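# Stand a lying box upright on a cork mat

## Task

A closed box lies flat on its biggest face next to a loose cork mat on the table; neither is fastened down. Turn the box so it rests on one of its four narrow faces, truly upright (no tilt, not balanced on an edge), with that entire face supported by the mat, and with the mat still lying flat. The result must hold by itself, not because the robot is still holding it, and at the end the hand must release the box and pull away.

## Robot and tools

Robot: a single six-joint arm ending in a right-handed five-finger hand. The only camera is cam_wrist (672x504 pixels), mounted on the wrist. Joint ranges in rad: shoulder pan -3.142 to 3.142, elbow 0.000 to 3.142, all others -6.283 to 6.283.

Frames. Scene frame: origin on the table surface below the arm base, +z up, +x forward from the base, +y to its left. The hand point sits 0.05 m in front of the palm, where the index pad would meet the thumb tip. Its own axes: +z runs out along straightened fingers (fingertips 0.06-0.07 m beyond the point), +y leaves the palm face, +x crosses the palm toward the little finger. Reach across the palm: 0.08 m on the little-finger side; on the thumb side 0.02 m with the thumb swung in front of the palm, up to 0.09 m otherwise. A wrist bracket on the little-finger side reaches 0.03 m past the point along +y and 0.11 m across; it can collide.

execute_actions {"actions": [...], "pictures": bool}. The list holds zero or one item. Empty list: just report the state (with images). {"rows": [[14 numbers]...], "steps": n}: one action, n from 3 to 15 (default 15), each step 1/30 s; row k applies at step k, the final row repeats. {"steps": n} without rows: a pause of up to 300 steps counted from the previous result, so reply time eats into it. Images come only with an empty list or pictures:true.

Row layout (one row per step, one arm, all values in [-1, 1]): dx, dy, dz, rx, ry, rz, little, ring, middle, index, thumb_bend, thumb_turn, force_limit, speed. The first six are an offset of the hand point target, expressed in the hand point's own axes, measured from the hand point pose shown in the most recent result (before any such result, or for later calls in the same reply, from where the robot is when the action begins). Every row is counted from that same base, not from the row before. Scale: 1.0 equals 0.6 m or 180 degrees; rx, ry, rz form one rotation vector. All-zero offsets pull the hand back to that base pose; they do not mean hold still. Fingers: +1 straight/open, -1 curled into the palm. thumb_bend +1 straight, -1 fully bent. thumb_turn +1 beside the palm, -1 across in front of it. Pinch is near index -0.22, thumb_bend -0.75, thumb_turn -0.57. force_limit maps -1..+1 to about 0..10 N at the fingertip (0..15 N for the two thumb motors) and only stops closing. speed maps -1..+1 to near zero..full, full being 0.6 s for a whole stroke; use -0.9 or slower for a gentle grip. A whole-hand wrap fits objects 0.035-0.08 m across; turn the thumb in first.

move {"target": [14 numbers], "speed": m/s, "stop_force": N}. target uses the same row layout and the same offset base. The hand travels a straight path lasting 0.5-10 s (cut off at 10 s), rotating the shorter way; hand numbers are sent at the start. speed is 0.002-0.5 m/s (default 0.25); rotation is capped at twice that in rad/s. The path ignores obstacles and the arm may lag, stray or overshoot the speed. stop_force (9-40 N, optional, not in the first 0.2 s) ends the path once the wrist senses that much extra resistance along the line to the target for 2 steps, then backs off 2 steps and holds; the press can briefly exceed it. Use it only with slow, non-rotating moves, and drop it when moving away from a surface. Result adds a "move:" line: done, off_target, moving, held, fault or contact, plus limits=paced (pose clipped) or limits=held, and distance to target.

wait {"seconds": 0-10}: lets time pass with nothing new sent. zoom_image {"camera": "cam_wrist", "region": [x0, y0, x1, y1]}: pixel box, at most 504x504, origin top-left. show_instructions: shows the reference image. finished_scene {"scene": 1}: ends and grades the scene, irreversible.

Timing: each step the command is clipped to within 100 mm and 16 degrees of the measured pose; arm motion trails commands by about 0.17 s. The last 3 steps of an action run after the result, while you reply; the arm then continues only to the last clipped pose, so check the pose and send the remainder. Fingers keep moving to their targets and then lock.

Result lines: hand point position (m) and quaternion wxyz plus velocities in the scene frame; "Hand target"; "pose unreachable" and HELD when the clearance check altered or blocked a command; hand_measured, hand_stopped_by (moving, target, force, stalled, fault), hand_load_n (positive pushes a finger open; near 0 everywhere means the grip is lost), hand_force_limit, hand_speed; joint torques (offset and noisy); Wrist force and torque in hand-point axes, pointing back into the arm when pressing, noise up to about 2.4 N, saturating near 50 N.

Avoid: pressing into firm surfaces (the arm is stiff); joint loads above 138 N m (shoulders, elbow) or 25.7 N m (wrist joints), or 150 N on the arm, which cause a 10 s fault stop; motor heating to 85 °C from holding loads; fast impacts, drops and slips; pushing the box or mat off the table. Loose objects may get small random nudges.

Each tool is called after "Request:" by a JSON object that holds its "method" and its "body", one argument or row to a line.

Reference images:

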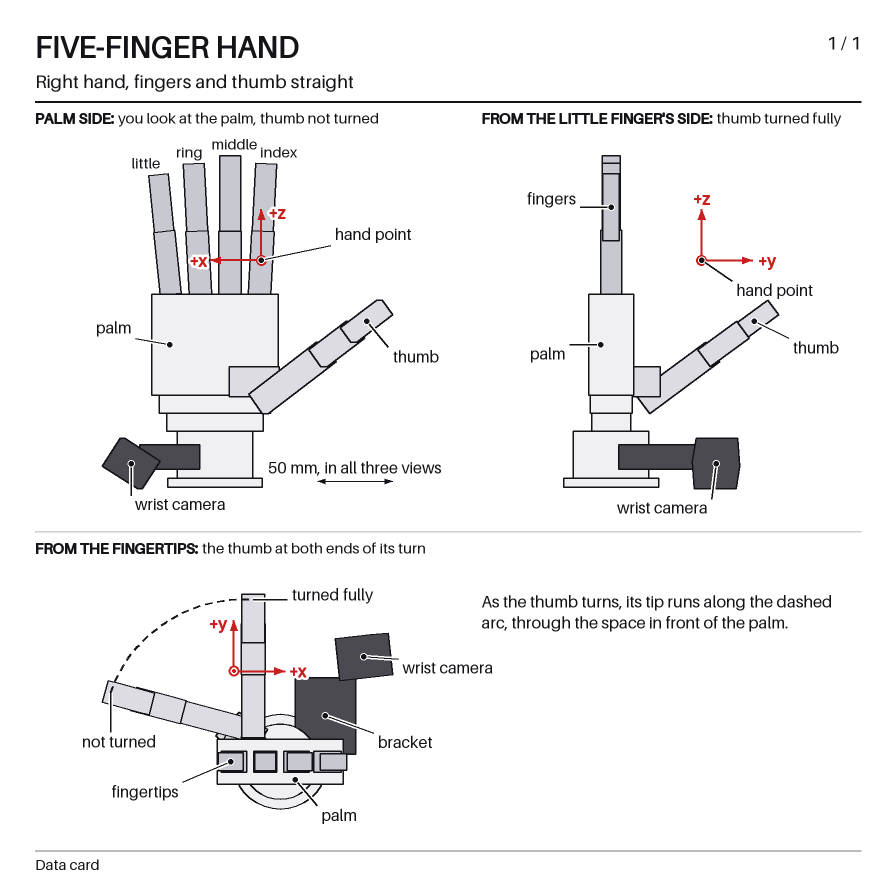

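## Session

Request:
{"method": "execute_actions", "body": {
  "actions": []
}}

Scene clock: 0.00 s of 5600.00 s.
end_effector_position=(+0.6582, +0.1050, +0.2667) hand_measured=(+1.000, +1.000, +1.000, +1.000, +1.000, +1.000) hand_load_n=(+0.0, +0.0, +0.0, +0.0, +0.0, +0.0) hand_stopped_by=(target, target, target, target, target, target) hand_force_limit=0.00 hand_speed=-0.80 end_effector_quat_wxyz=(+0.388, -0.380, +0.840, +0.002) end_effector_velocity=(-0.000, +0.000, -0.000) end_effector_angular_velocity=(-0.000, +0.000, -0.000)
Joint positions: [-0.489 -0.746  1.599 -0.051  1.192 -2.664]
Joint velocities: [-0.  0.  0.  0.  0. -0.]
Joint torques (N m, as the arm reports them, + toward a larger angle): no reading
Motor temperatures (°C, as the motors report them): [33 34 35 41 43 44]
Wrist force (N, on the end effector, along its own x y z axes, offset not removed): no reading
Wrist torque (N m, same axes, about the end effector's origin, offset not removed): no reading
Hand target: +0.658, +0.105, +0.267; +0.388, -0.380, +0.840, +0.002

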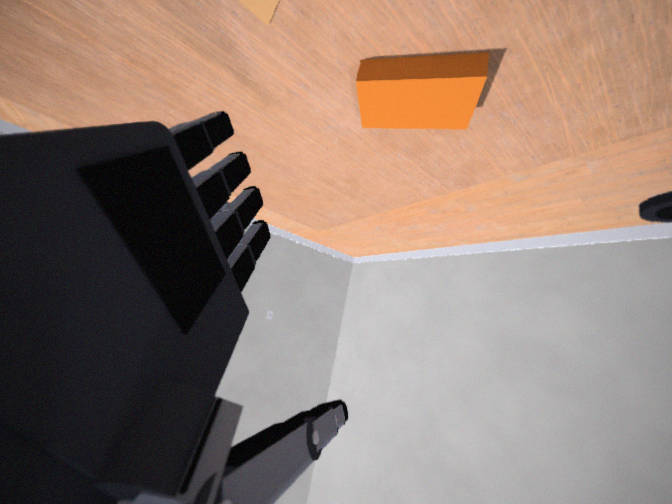

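Request:
{"method": "move", "body": {
  "target": [0,0,-0.1,0,0.28,0,1,1,1,1,1,1,0,0]
}}

Scene clock: 2.80 s of 5600.00 s.
end_effector_position=(+0.6192, +0.0870, +0.3087) hand_measured=(+1.000, +1.000, +1.000, +1.000, +1.000, +1.000) hand_load_n=(+0.0, +0.0, +0.0, +0.0, +0.0, +0.0) hand_stopped_by=(target, target, target, target, target, target) hand_force_limit=0.00 hand_speed=0.00 end_effector_quat_wxyz=(-0.006, -0.345, +0.925, -0.160) end_effector_velocity=(-0.000, -0.000, +0.000) end_effector_angular_velocity=(-0.005, +0.008, -0.004)
Joint positions: [-0.185 -0.62   1.133  0.83   2.072 -2.334]
Joint velocities: [ 0.002  0.007 -0.01   0.014  0.006  0.007]
Joint torques (N m, as the arm reports them, + toward a larger angle): [ 24.11 -45.32 -27.46   4.21   1.25   1.79]
Motor temperatures (°C, as the motors report them): [33 34 35 41 43 44]
Wrist force (N, on the end effector, along its own x y z axes, offset not removed): [2.4 -0.2 -1.2]
Wrist torque (N m, same axes, about the end effector's origin, offset not removed): [0.19 -0.34 0.13]
Hand target: +0.619, +0.087, +0.309; -0.007, -0.344, +0.925, -0.160
Off the commanded pose: 0.000 m, 0 deg.
Kept back: nothing.
move: done

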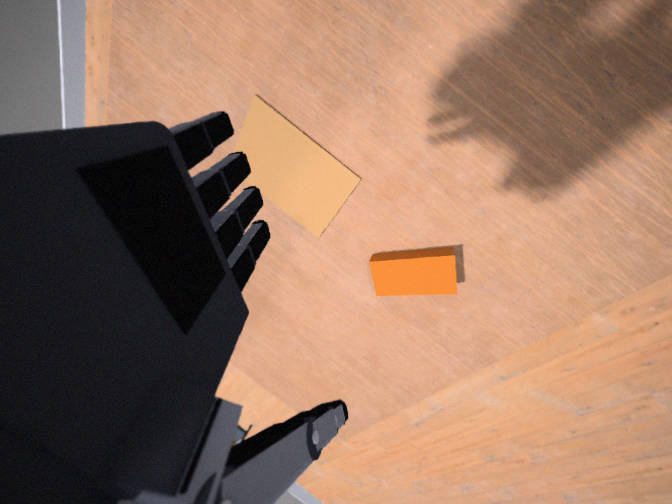

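Request:
{"method": "move", "body": {
  "target": [-0.256,0.1,0.04,0.144,-0.328,-0.492,1,1,1,1,1,-1,0,0]
}}

Scene clock: 8.07 s of 5600.00 s.
end_effector_position=(+0.7003, +0.2201, +0.2497) hand_measured=(+1.000, +1.000, +1.000, +1.000, +1.000, -1.000) hand_load_n=(+0.0, +0.0, +0.0, +0.0, +0.0, +0.0) hand_stopped_by=(target, target, target, target, target, target) hand_force_limit=0.00 hand_speed=0.00 end_effector_quat_wxyz=(-0.364, +0.881, -0.278, +0.115) end_effector_velocity=(+0.000, +0.001, -0.001) end_effector_angular_velocity=(+0.000, +0.001, +0.010)
Joint positions: [-0.226 -0.465  0.989  0.492  1.104 -4.088]
Joint velocities: [-0.     0.007 -0.012  0.013 -0.004 -0.01 ]
Joint torques (N m, as the arm reports them, + toward a larger angle): [  1.85 -47.64 -26.22   3.36  -2.4   -2.42]
Motor temperatures (°C, as the motors report them): [33 34 35 41 43 44]
Wrist force (N, on the end effector, along its own x y z axes, offset not removed): [-2.5 -0.1 -0.5]
Wrist torque (N m, same axes, about the end effector's origin, offset not removed): [0.36 0.64 -0.37]
Hand target: +0.700, +0.220, +0.250; -0.364, +0.881, -0.278, +0.115
Off the commanded pose: 0.000 m, 0 deg.
Kept back: nothing.
move: done

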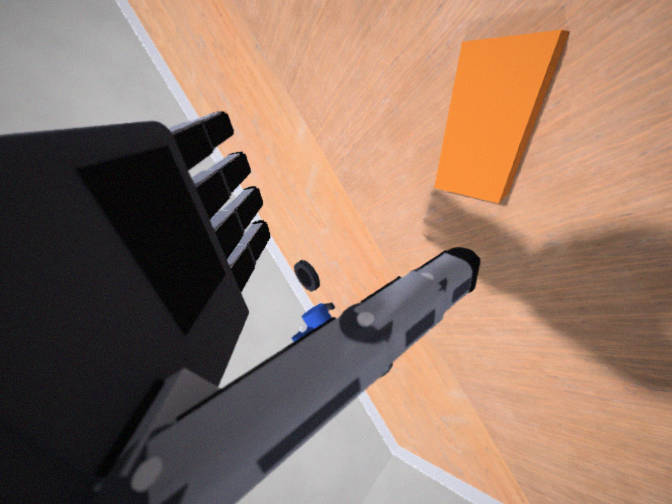

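Request:
{"method": "move", "body": {
  "target": [0.058,0.13,0.153,0,0,0,0.6,0.6,0.6,0.6,1,-1,0,0]
}}

Scene clock: 9.60 s of 5600.00 s.
end_effector_position=(+0.7343, +0.2080, +0.1298) hand_measured=(+0.600, +0.600, +0.600, +0.600, +1.000, -1.000) hand_load_n=(+0.0, +0.0, +0.0, +0.0, +0.0, +0.0) hand_stopped_by=(target, target, target, target, target, target) hand_force_limit=0.00 hand_speed=0.00 end_effector_quat_wxyz=(-0.364, +0.881, -0.278, +0.116) end_effector_velocity=(+0.001, +0.000, -0.001) end_effector_angular_velocity=(+0.000, +0.002, +0.003)
Joint positions: [-0.275 -0.167  0.668  0.536  1.078 -4.135]
Joint velocities: [-0.     0.01  -0.018  0.012 -0.001 -0.003]
Joint torques (N m, as the arm reports them, + toward a larger angle): [  2.34 -50.38 -27.63   3.55  -2.14  -2.31]
Motor temperatures (°C, as the motors report them): [33 34 35 41 43 44]
Wrist force (N, on the end effector, along its own x y z axes, offset not removed): [1.6 -0.1 0.2]
Wrist torque (N m, same axes, about the end effector's origin, offset not removed): [0.18 -0.29 0.02]
Hand target: +0.734, +0.208, +0.130; -0.364, +0.881, -0.278, +0.115
Off the commanded pose: 0.000 m, 0 deg.
Kept back: nothing.
move: done

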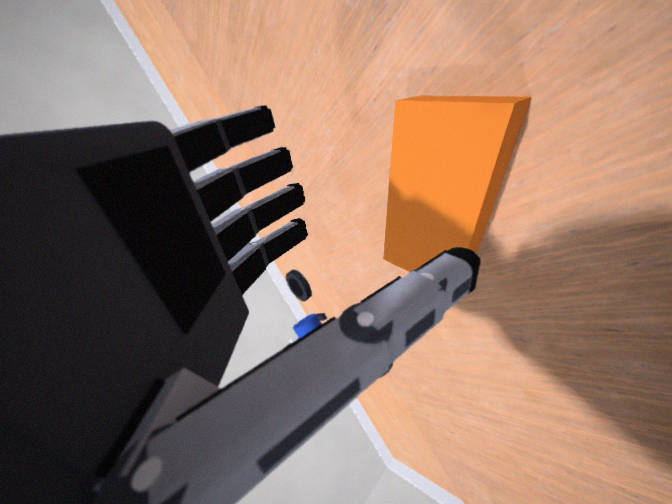

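Request:
{"method": "move", "body": {
  "target": [-0.025,0.076,0.064,0,0,0,0.6,0.6,0.6,0.6,1,-1,0,0],
  "speed": 0.1
}}

Scene clock: 11.00 s of 5600.00 s.
end_effector_position=(+0.7192, +0.2124, +0.0705) hand_measured=(+0.600, +0.600, +0.600, +0.600, +1.000, -1.000) hand_load_n=(+0.0, +0.0, +0.0, +0.0, +0.0, +0.0) hand_stopped_by=(target, target, target, target, target, target) hand_force_limit=0.00 hand_speed=0.00 end_effector_quat_wxyz=(-0.364, +0.881, -0.278, +0.116) end_effector_velocity=(-0.000, +0.000, -0.002) end_effector_angular_velocity=(-0.000, +0.000, +0.001)
Joint positions: [-0.287 -0.078  0.647  0.473  1.072 -4.147]
Joint velocities: [-0.     0.003 -0.003 -0.    -0.    -0.001]
Joint torques (N m, as the arm reports them, + toward a larger angle): [  2.49 -50.68 -26.13  -0.69  -2.22  -2.31]
Motor temperatures (°C, as the motors report them): [33 34 35 41 43 44]
Wrist force (N, on the end effector, along its own x y z axes, offset not removed): [3.1 -0.9 -1.7]
Wrist torque (N m, same axes, about the end effector's origin, offset not removed): [0.17 -0.46 0.19]
Hand target: +0.719, +0.212, +0.070; -0.364, +0.881, -0.278, +0.116
Off the commanded pose: 0.000 m, 0 deg.
Kept back: nothing.
move: done

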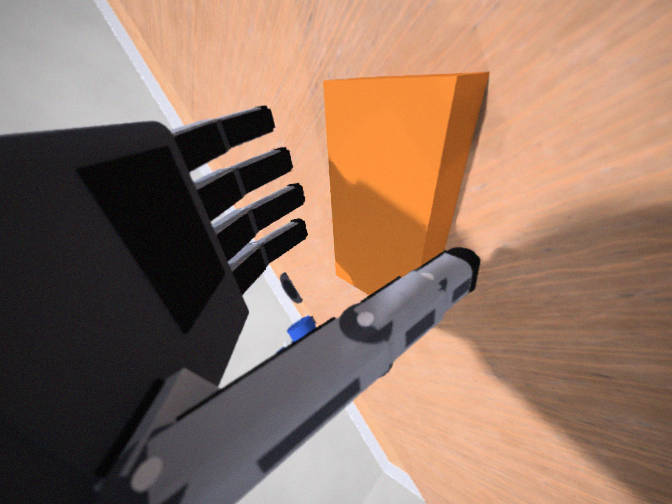

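Request:
{"method": "move", "body": {
  "target": [0,0.03,0.03,0,0,0,0.85,0.85,0.85,0.85,1,-1,0,0],
  "speed": 0.03,
  "stop_force": 10
}}

Scene clock: 12.40 s of 5600.00 s.
end_effector_position=(+0.7192, +0.2124, +0.0451) hand_measured=(+0.850, +0.850, +0.850, +0.850, +1.000, -1.000) hand_load_n=(+0.0, +0.0, +0.0, +0.0, +0.0, +0.0) hand_stopped_by=(target, target, target, target, target, target) hand_force_limit=0.00 hand_speed=0.00 end_effector_quat_wxyz=(-0.364, +0.881, -0.278, +0.116) end_effector_velocity=(-0.000, +0.000, -0.001) end_effector_angular_velocity=(+0.000, +0.001, +0.001)
Joint positions: [-0.294 -0.014  0.577  0.483  1.069 -4.154]
Joint velocities: [-0.     0.004 -0.005  0.002 -0.    -0.001]
Joint torques (N m, as the arm reports them, + toward a larger angle): [  1.22 -48.95 -24.37   3.61  -2.22  -2.54]
Motor temperatures (°C, as the motors report them): [33 34 35 41 43 44]
Wrist force (N, on the end effector, along its own x y z axes, offset not removed): [3.7 2.8 -1.7]
Wrist torque (N m, same axes, about the end effector's origin, offset not removed): [0.71 -0.49 0.40]
Hand target: +0.719, +0.212, +0.045; -0.364, +0.881, -0.278, +0.116
Off the commanded pose: 0.000 m, 0 deg.
Kept back: nothing.
move: done

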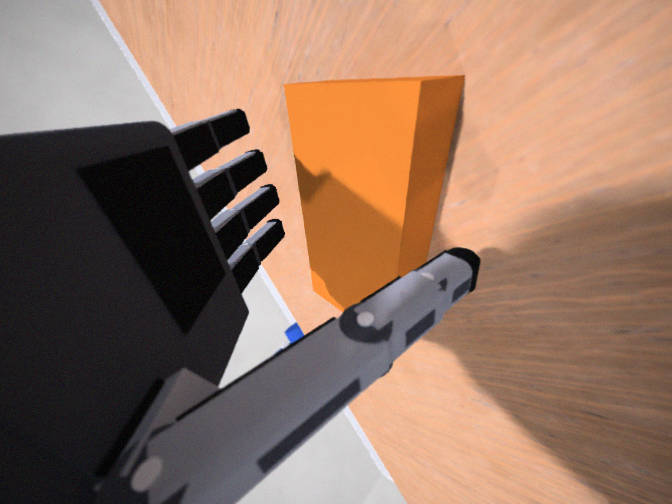

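Request:
{"method": "move", "body": {
  "target": [0,0.003,0.026,0,0,0,0.85,0.85,0.85,0.85,1,-1,0,0],
  "speed": 0.01,
  "stop_force": 9
}}

Request:
{"method": "move", "body": {
  "target": [0,0,0,0,0,0,0.3,0.3,0.3,0.3,1,-1,-0.4,-0.6]
}}

Scene clock: 14.43 s of 5600.00 s.
end_effector_position=(+0.7248, +0.2203, +0.0329) hand_measured=(+0.850, +0.850, +0.850, +0.850, +1.000, -1.000) hand_load_n=(+0.0, +0.0, +0.0, +0.0, +0.0, +0.0) hand_stopped_by=(target, target, target, target, target, target) hand_force_limit=0.00 hand_speed=0.00 end_effector_quat_wxyz=(-0.364, +0.881, -0.278, +0.116) end_effector_velocity=(+0.000, +0.001, -0.002) end_effector_angular_velocity=(-0.000, +0.001, +0.001)
Joint positions: [-0.285  0.045  0.48   0.516  1.073 -4.145]
Joint velocities: [ 0.001  0.008 -0.012  0.006  0.     0.   ]
Joint torques (N m, as the arm reports them, + toward a larger angle): [ 25.54 -48.39 -26.75   3.61   0.35   2.27]
Motor temperatures (°C, as the motors report them): [33 34 35 41 43 44]
Wrist force (N, on the end effector, along its own x y z axes, offset not removed): [-0.9 3.3 -0.9]
Wrist torque (N m, same axes, about the end effector's origin, offset not removed): [0.71 0.28 0.01]
Hand target: +0.725, +0.220, +0.033; -0.364, +0.881, -0.278, +0.116
Off the commanded pose: 0.000 m, 0 deg.
Kept back: nothing.
move: done

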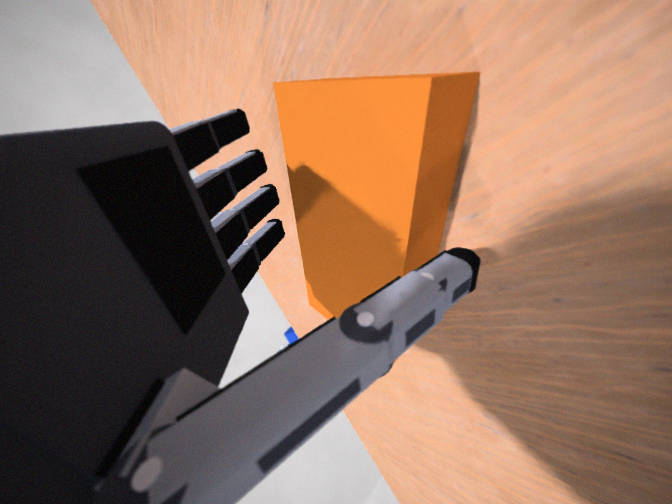

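Scene clock: 15.53 s of 5600.00 s.
end_effector_position=(+0.7248, +0.2203, +0.0329) hand_measured=(+0.300, +0.300, +0.300, +0.300, +1.000, -1.000) hand_load_n=(+0.0, +0.0, +0.0, +0.0, +0.0, +0.0) hand_stopped_by=(target, target, target, target, target, target) hand_force_limit=-0.40 hand_speed=-0.60 end_effector_quat_wxyz=(-0.364, +0.881, -0.278, +0.116) end_effector_velocity=(+0.000, +0.000, +0.000) end_effector_angular_velocity=(+0.000, -0.001, +0.001)
Joint positions: [-0.285  0.045  0.48   0.516  1.073 -4.145]
Joint velocities: [ 0.    -0.    -0.     0.    -0.001 -0.001]
Joint torques (N m, as the arm reports them, + toward a larger angle): [ 18.67 -67.63  -3.74  -0.37  -0.75   0.91]
Motor temperatures (°C, as the motors report them): [33 34 35 41 43 44]
Wrist force (N, on the end effector, along its own x y z axes, offset not removed): [-0.1 -0.8 -4.7]
Wrist torque (N m, same axes, about the end effector's origin, offset not removed): [0.32 0.08 -0.10]
Hand target: +0.725, +0.220, +0.033; -0.364, +0.881, -0.278, +0.116
Off the commanded pose: 0.000 m, 0 deg.
Kept back: nothing.
move: done

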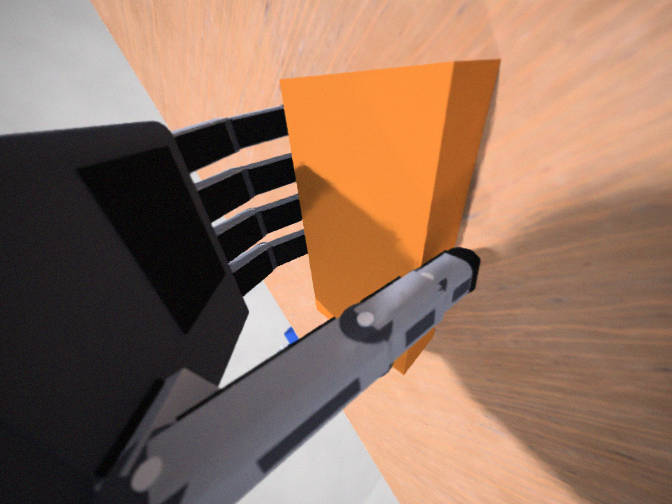

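Request:
{"method": "move", "body": {
  "target": [0,0,0,0,0,0,0.3,0.3,-0.3,-0.3,0,-1,0.6,-0.7]
}}

Scene clock: 18.70 s of 5600.00 s.
end_effector_position=(+0.7248, +0.2203, +0.0329) hand_measured=(+0.300, +0.300, +0.188, +0.190, +0.950, -1.000) hand_load_n=(+0.0, +0.0, +8.5, +10.0, +13.5, -2.0) hand_stopped_by=(target, target, force, force, force, target) hand_force_limit=0.60 hand_speed=-0.70 end_effector_quat_wxyz=(-0.364, +0.881, -0.278, +0.116) end_effector_velocity=(-0.000, +0.000, -0.000) end_effector_angular_velocity=(+0.000, +0.001, -0.001)
Joint positions: [-0.285  0.045  0.48   0.516  1.073 -4.145]
Joint velocities: [ 0.     0.    -0.    -0.     0.     0.001]
Joint torques (N m, as the arm reports them, + toward a larger angle): [  7.42 -68.38  -3.64   0.68  -1.72  -1.58]
Motor temperatures (°C, as the motors report them): [33 34 35 41 43 44]
Wrist force (N, on the end effector, along its own x y z axes, offset not removed): [-1.2 1.7 1.4]
Wrist torque (N m, same axes, about the end effector's origin, offset not removed): [0.26 -0.04 -0.16]
Hand target: +0.725, +0.220, +0.033; -0.364, +0.881, -0.278, +0.116
Off the commanded pose: 0.000 m, 0 deg.
Kept back: nothing.
move: done

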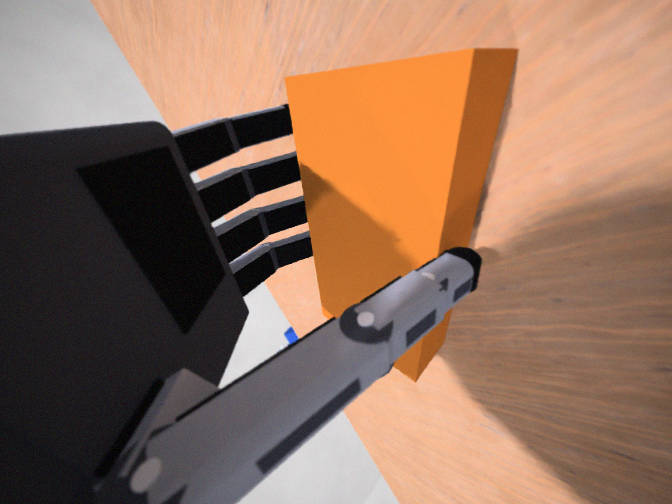

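Gripped. Lightly close ring and little, then lift.

Request:
{"method": "move", "body": {
  "target": [0,0,0,0,0,0,0,0,-0.3,-0.3,0,-1,-0.7,-0.9]
}}

Request:
{"method": "move", "body": {
  "target": [-0.05,-0.15,-0.15,0,0,0,0,0,-0.3,-0.3,0,-1,-0.7,-0.9],
  "speed": 0.08
}}

Scene clock: 20.53 s of 5600.00 s.
end_effector_position=(+0.7248, +0.2203, +0.0329) hand_measured=(+0.080, +0.156, +0.188, +0.190, +0.952, -1.000) hand_load_n=(+2.5, +0.5, +7.5, +10.0, +14.0, +0.5) hand_stopped_by=(force, force, force, force, force, target) hand_force_limit=-0.70 hand_speed=-0.90 end_effector_quat_wxyz=(-0.364, +0.881, -0.278, +0.116) end_effector_velocity=(+0.000, +0.000, +0.000) end_effector_angular_velocity=(+0.001, +0.001, -0.001)
Joint positions: [-0.285  0.045  0.48   0.516  1.073 -4.145]
Joint velocities: [-0.    -0.     0.     0.    -0.001  0.002]
Joint torques (N m, as the arm reports them, + toward a larger angle): [  7.49 -68.01  -4.07   0.75  -1.21  -2.04]
Motor temperatures (°C, as the motors report them): [33 34 35 41 43 44]
Wrist force (N, on the end effector, along its own x y z axes, offset not removed): [-1.6 2.5 -3.2]
Wrist torque (N m, same axes, about the end effector's origin, offset not removed): [0.63 0.42 -0.17]
Hand target: +0.725, +0.220, +0.033; -0.364, +0.881, -0.278, +0.116
Off the commanded pose: 0.000 m, 0 deg.
Kept back: nothing.
move: done

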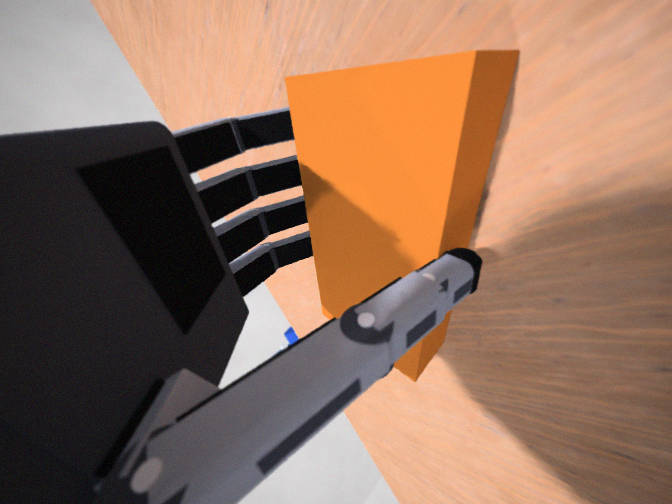

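Scene clock: 22.57 s of 5600.00 s.
end_effector_position=(+0.7001, +0.2376, +0.1600) hand_measured=(+0.080, +0.156, +0.188, +0.190, +0.952, -1.000) hand_load_n=(+2.5, +0.5, +7.5, +10.0, +14.0, +0.5) hand_stopped_by=(force, force, force, force, force, target) hand_force_limit=-0.70 hand_speed=-0.90 end_effector_quat_wxyz=(-0.364, +0.881, -0.278, +0.116) end_effector_velocity=(-0.000, +0.000, +0.001) end_effector_angular_velocity=(-0.000, -0.001, +0.001)
Joint positions: [-0.226 -0.301  0.902  0.414  1.104 -4.088]
Joint velocities: [ 0.001 -0.003  0.004 -0.001  0.    -0.   ]
Joint torques (N m, as the arm reports them, + toward a larger angle): [ 24.44 -67.57  -4.21  -0.96   0.06   2.31]
Motor temperatures (°C, as the motors report them): [33 34 35 41 43 44]
Wrist force (N, on the end effector, along its own x y z axes, offset not removed): [1.3 0.2 -3.6]
Wrist torque (N m, same axes, about the end effector's origin, offset not removed): [0.32 0.19 0.03]
Hand target: +0.700, +0.238, +0.160; -0.364, +0.881, -0.278, +0.116
Off the commanded pose: 0.000 m, 0 deg.
Kept back: nothing.
move: done

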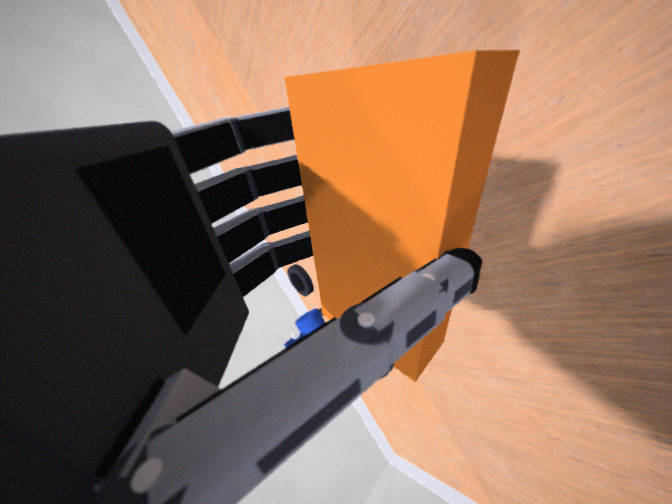

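Request:
{"method": "move", "body": {
  "target": [0.398,0.237,-0.284,0.086,0.288,-0.411,0,0,-0.3,-0.3,0,-1,-0.7,-0.9],
  "speed": 0.15
}}

Scene clock: 28.63 s of 5600.00 s.
end_effector_position=(+0.7686, -0.0802, +0.1805) hand_measured=(+0.080, +0.156, +0.188, +0.190, +0.952, -1.000) hand_load_n=(+2.5, +0.5, +7.5, +10.0, +14.0, +0.5) hand_stopped_by=(force, force, force, force, force, target) hand_force_limit=-0.70 hand_speed=-0.90 end_effector_quat_wxyz=(-0.181, +0.684, +0.182, +0.683) end_effector_velocity=(+0.000, -0.001, +0.000) end_effector_angular_velocity=(-0.001, -0.008, +0.001)
Joint positions: [-0.751 -0.435  1.559 -1.114  0.488 -4.949]
Joint velocities: [-0.002  0.002 -0.    -0.014 -0.005  0.005]
Joint torques (N m, as the arm reports them, + toward a larger angle): [ -0.83 -39.6  -17.29  -2.29  -1.62   2.27]
Motor temperatures (°C, as the motors report them): [33 34 35 41 43 44]
Wrist force (N, on the end effector, along its own x y z axes, offset not removed): [4.0 1.1 -1.4]
Wrist torque (N m, same axes, about the end effector's origin, offset not removed): [0.33 -0.58 0.50]
Hand target: +0.769, -0.080, +0.180; -0.181, +0.684, +0.182, +0.683
Off the commanded pose: 0.000 m, 0 deg.
Kept back: nothing.
move: done

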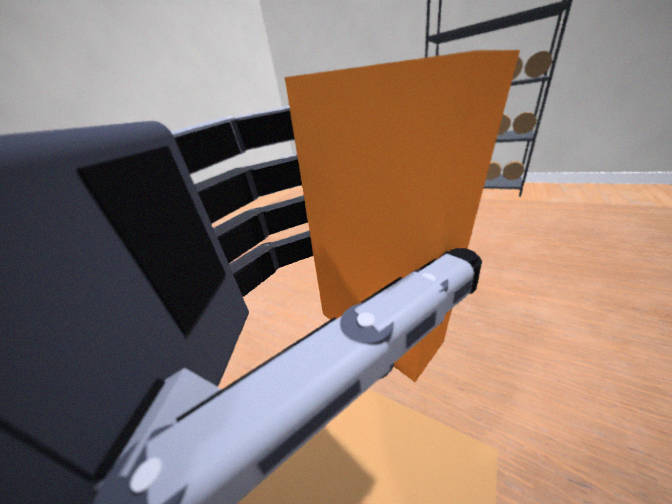

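Request:
{"method": "move", "body": {
  "target": [-0.12,0,0,0,-0.008,-0.016,0,0,-0.3,-0.3,0,-1,-0.7,-0.9],
  "speed": 0.08
}}

Scene clock: 30.23 s of 5600.00 s.
end_effector_position=(+0.7685, -0.0803, +0.1086) hand_measured=(+0.080, +0.156, +0.188, +0.190, +0.952, -1.000) hand_load_n=(+2.5, +0.5, +7.5, +10.0, +14.0, +0.5) hand_stopped_by=(force, force, force, force, force, target) hand_force_limit=-0.70 hand_speed=-0.90 end_effector_quat_wxyz=(-0.162, +0.688, +0.201, +0.678) end_effector_velocity=(+0.001, -0.000, -0.001) end_effector_angular_velocity=(-0.001, -0.000, +0.000)
Joint positions: [-0.762 -0.274  1.419 -1.082  0.484 -5.046]
Joint velocities: [-0.     0.003 -0.005  0.002 -0.    -0.002]
Joint torques (N m, as the arm reports them, + toward a larger angle): [ -0.82 -41.08 -16.5    2.17  -1.84  -2.55]
Motor temperatures (°C, as the motors report them): [33 34 35 41 43 44]
Wrist force (N, on the end effector, along its own x y z axes, offset not removed): [0.8 0.5 -0.3]
Wrist torque (N m, same axes, about the end effector's origin, offset not removed): [0.28 -0.23 -0.02]
Hand target: +0.769, -0.080, +0.108; -0.162, +0.688, +0.201, +0.678
Off the commanded pose: 0.000 m, 0 deg.
Kept back: nothing.
move: done

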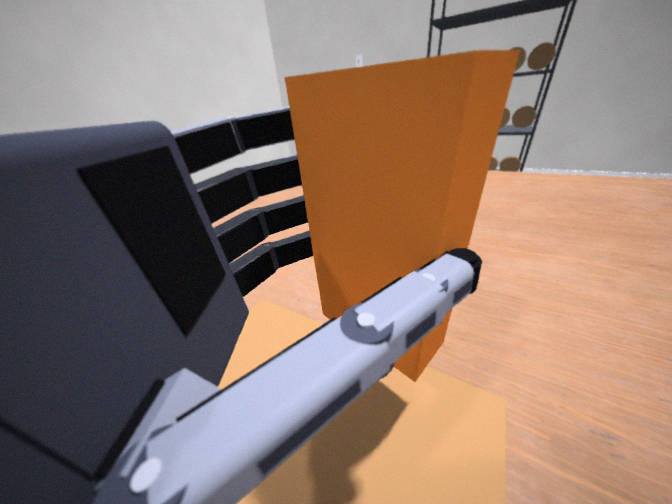

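Request:
{"method": "move", "body": {
  "target": [-0.02,-0.046,-0.08,0,0,0,0,0,-0.3,-0.3,0,-1,-0.7,-0.9],
  "speed": 0.08
}}

Scene clock: 31.60 s of 5600.00 s.
end_effector_position=(+0.7133, -0.0809, +0.0966) hand_measured=(+0.080, +0.156, +0.188, +0.190, +0.952, -1.000) hand_load_n=(+2.5, +0.5, +7.5, +10.0, +14.0, +0.5) hand_stopped_by=(force, force, force, force, force, target) hand_force_limit=-0.70 hand_speed=-0.90 end_effector_quat_wxyz=(-0.162, +0.688, +0.201, +0.678) end_effector_velocity=(-0.001, -0.000, -0.000) end_effector_angular_velocity=(+0.002, +0.000, -0.001)
Joint positions: [-0.824 -0.276  1.555 -1.208  0.422 -5.056]
Joint velocities: [-0.002  0.     0.003 -0.005 -0.001  0.002]
Joint torques (N m, as the arm reports them, + toward a larger angle): [ -3.87 -37.94   7.76  -2.4   -1.72   2.06]
Motor temperatures (°C, as the motors report them): [33 34 35 41 43 44]
Wrist force (N, on the end effector, along its own x y z axes, offset not removed): [-1.1 -0.4 3.0]
Wrist torque (N m, same axes, about the end effector's origin, offset not removed): [-0.01 -0.03 0.01]
Hand target: +0.713, -0.081, +0.097; -0.162, +0.688, +0.201, +0.678
Off the commanded pose: 0.000 m, 0 deg.
Kept back: nothing.
move: done

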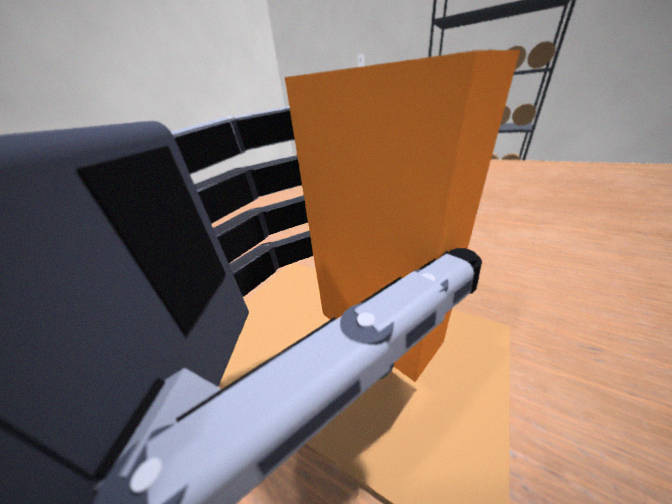

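Request:
{"method": "move", "body": {
  "target": [-0.07,-0.004,-0.007,0,0,0,0,0,-0.3,-0.3,0,-1,-0.7,-0.9],
  "speed": 0.006,
  "stop_force": 9
}}

Scene clock: 38.27 s of 5600.00 s.
end_effector_position=(+0.7092, -0.0831, +0.0606) hand_measured=(+0.080, +0.156, +0.188, +0.190, +0.952, -1.000) hand_load_n=(+6.0, +2.0, +7.5, +8.5, +14.0, -4.5) hand_stopped_by=(force, force, force, force, force, target) hand_force_limit=-0.70 hand_speed=-0.90 end_effector_quat_wxyz=(-0.161, +0.688, +0.202, +0.678) end_effector_velocity=(-0.001, -0.000, +0.001) end_effector_angular_velocity=(-0.000, +0.001, -0.002)
Joint positions: [-0.838 -0.194  1.485 -1.218  0.408 -5.058]
Joint velocities: [-0.    -0.004  0.005  0.     0.002 -0.001]
Joint torques (N m, as the arm reports them, + toward a larger angle): [  3.95 -51.25  11.72   1.79   2.05  -0.43]
Motor temperatures (°C, as the motors report them): [33 34 35 41 43 44]
Wrist force (N, on the end effector, along its own x y z axes, offset not removed): [12.3 0.8 -0.2]
Wrist torque (N m, same axes, about the end effector's origin, offset not removed): [0.46 -0.24 -0.22]
Hand target: +0.709, -0.083, +0.061; -0.162, +0.688, +0.202, +0.678
Off the commanded pose: 0.006 m, 0 deg.
Kept back: nothing.
move: contact

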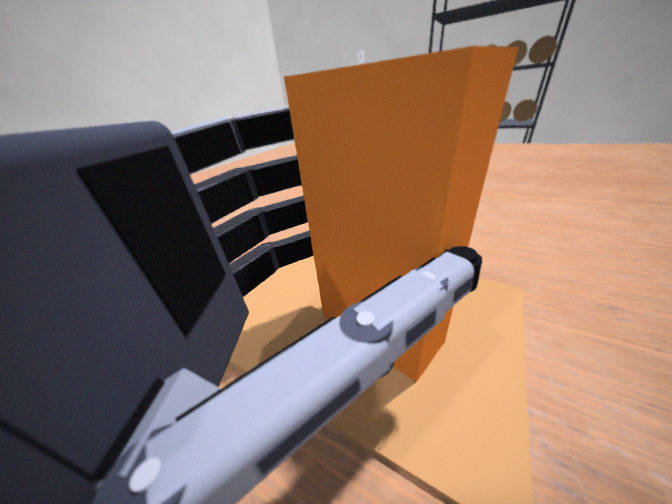

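Request:
{"method": "move", "body": {
  "target": [0.002,0,0,0,0,0,0.8,0.8,0.8,0.8,1,-1,0,-0.7],
  "speed": 0.01
}}

Scene clock: 40.23 s of 5600.00 s.
end_effector_position=(+0.7092, -0.0830, +0.0618) hand_measured=(+0.800, +0.800, +0.800, +0.800, +1.000, -1.000) hand_load_n=(+0.0, +0.0, +0.0, +0.0, +0.0, +0.0) hand_stopped_by=(target, target, target, target, target, target) hand_force_limit=0.00 hand_speed=-0.70 end_effector_quat_wxyz=(-0.161, +0.688, +0.202, +0.678) end_effector_velocity=(+0.000, -0.000, +0.000) end_effector_angular_velocity=(+0.000, +0.000, -0.000)
Joint positions: [-0.838 -0.197  1.487 -1.218  0.408 -5.058]
Joint velocities: [ 0. -0.  0.  0.  0.  0.]
Joint torques (N m, as the arm reports them, + toward a larger angle): [ 19.76 -55.93   9.91  -2.28   0.62   1.97]
Motor temperatures (°C, as the motors report them): [33 34 35 41 43 44]
Wrist force (N, on the end effector, along its own x y z axes, offset not removed): [1.0 -1.4 -2.7]
Wrist torque (N m, same axes, about the end effector's origin, offset not removed): [0.37 0.01 -0.02]
Hand target: +0.709, -0.083, +0.062; -0.161, +0.688, +0.202, +0.678
Off the commanded pose: 0.000 m, 0 deg.
Kept back: nothing.
move: done

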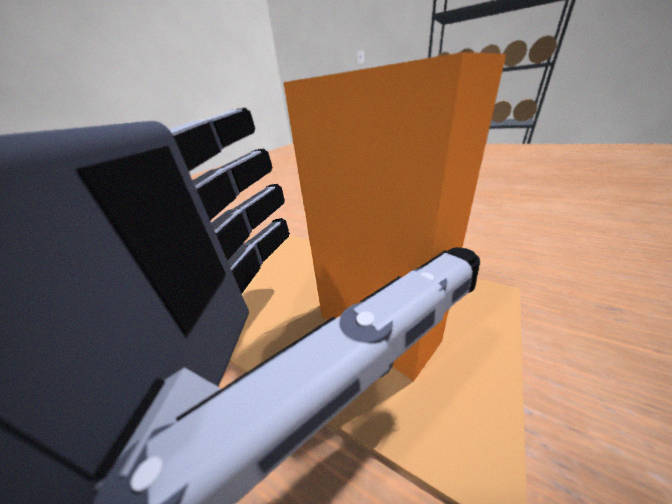

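Retreat, shifting the thumb away first.

Request:
{"method": "move", "body": {
  "target": [0,0.008,-0.016,0,0,0,0.8,0.8,0.8,0.8,1,-1,0,-0.7],
  "speed": 0.03
}}

Request:
{"method": "move", "body": {
  "target": [0.08,-0.14,-0.16,0,0,0,0.8,0.8,0.8,0.8,1,-1,0,-0.7],
  "speed": 0.12
}}

Scene clock: 41.23 s of 5600.00 s.
end_effector_position=(+0.7034, -0.0919, +0.0623) hand_measured=(+0.800, +0.800, +0.800, +0.800, +1.000, -1.000) hand_load_n=(+0.0, +0.0, +0.0, +0.0, +0.0, +0.0) hand_stopped_by=(target, target, target, target, target, target) hand_force_limit=0.00 hand_speed=-0.70 end_effector_quat_wxyz=(-0.161, +0.688, +0.202, +0.678) end_effector_velocity=(-0.001, -0.001, +0.000) end_effector_angular_velocity=(-0.001, -0.001, +0.001)
Joint positions: [-0.858 -0.201  1.496 -1.218  0.388 -5.062]
Joint velocities: [-0.002 -0.     0.    -0.    -0.003 -0.001]
Joint torques (N m, as the arm reports them, + toward a larger angle): [ -2.48 -53.81  11.69   0.53  -1.6   -2.49]
Motor temperatures (°C, as the motors report them): [33 34 35 41 43 44]
Wrist force (N, on the end effector, along its own x y z axes, offset not removed): [3.7 0.2 -4.6]
Wrist torque (N m, same axes, about the end effector's origin, offset not removed): [0.36 -0.37 0.18]
Hand target: +0.703, -0.092, +0.062; -0.161, +0.688, +0.202, +0.678
Off the commanded pose: 0.000 m, 0 deg.
Kept back: nothing.
move: done

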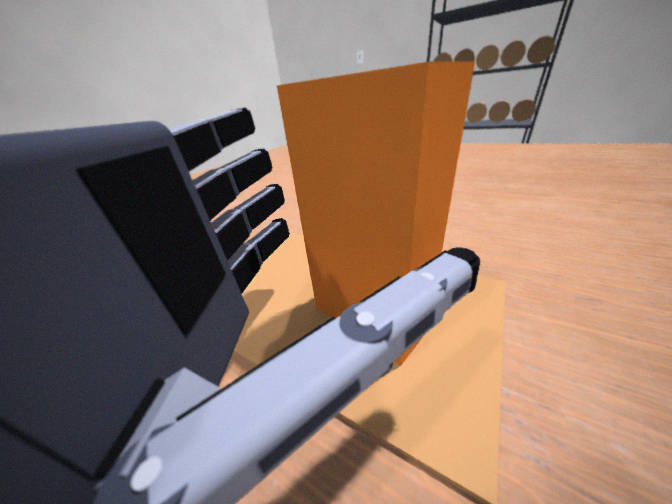

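Scene clock: 42.83 s of 5600.00 s.
end_effector_position=(+0.5784, -0.0639, +0.1085) hand_measured=(+0.800, +0.800, +0.800, +0.800, +1.000, -1.000) hand_load_n=(+0.0, +0.0, +0.0, +0.0, +0.0, +0.0) hand_stopped_by=(target, target, target, target, target, target) hand_force_limit=0.00 hand_speed=-0.70 end_effector_quat_wxyz=(-0.161, +0.688, +0.202, +0.678) end_effector_velocity=(-0.001, +0.000, +0.001) end_effector_angular_velocity=(+0.002, -0.001, -0.000)
Joint positions: [-0.995 -0.299  1.911 -1.496  0.252 -5.104]
Joint velocities: [-0.002 -0.     0.004 -0.009 -0.002  0.006]
Joint torques (N m, as the arm reports them, + toward a larger angle): [ -3.96 -47.79  19.29  -1.71  -1.7    1.97]
Motor temperatures (°C, as the motors report them): [33 34 35 41 43 44]
Wrist force (N, on the end effector, along its own x y z axes, offset not removed): [0.1 -4.4 -2.5]
Wrist torque (N m, same axes, about the end effector's origin, offset not removed): [-0.54 0.16 -0.17]
Hand target: +0.578, -0.064, +0.109; -0.161, +0.688, +0.202, +0.678
Off the commanded pose: 0.000 m, 0 deg.
Kept back: nothing.
move: done

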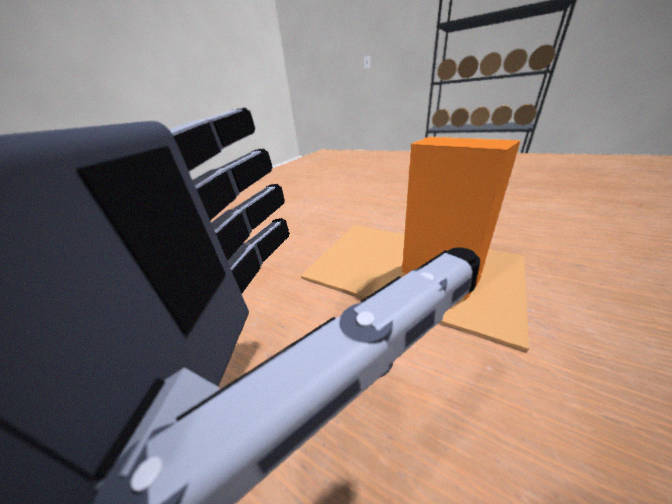

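Request:
{"method": "finished_scene", "body": {
  "scene": 1
}}

The scene is finished: the task was done.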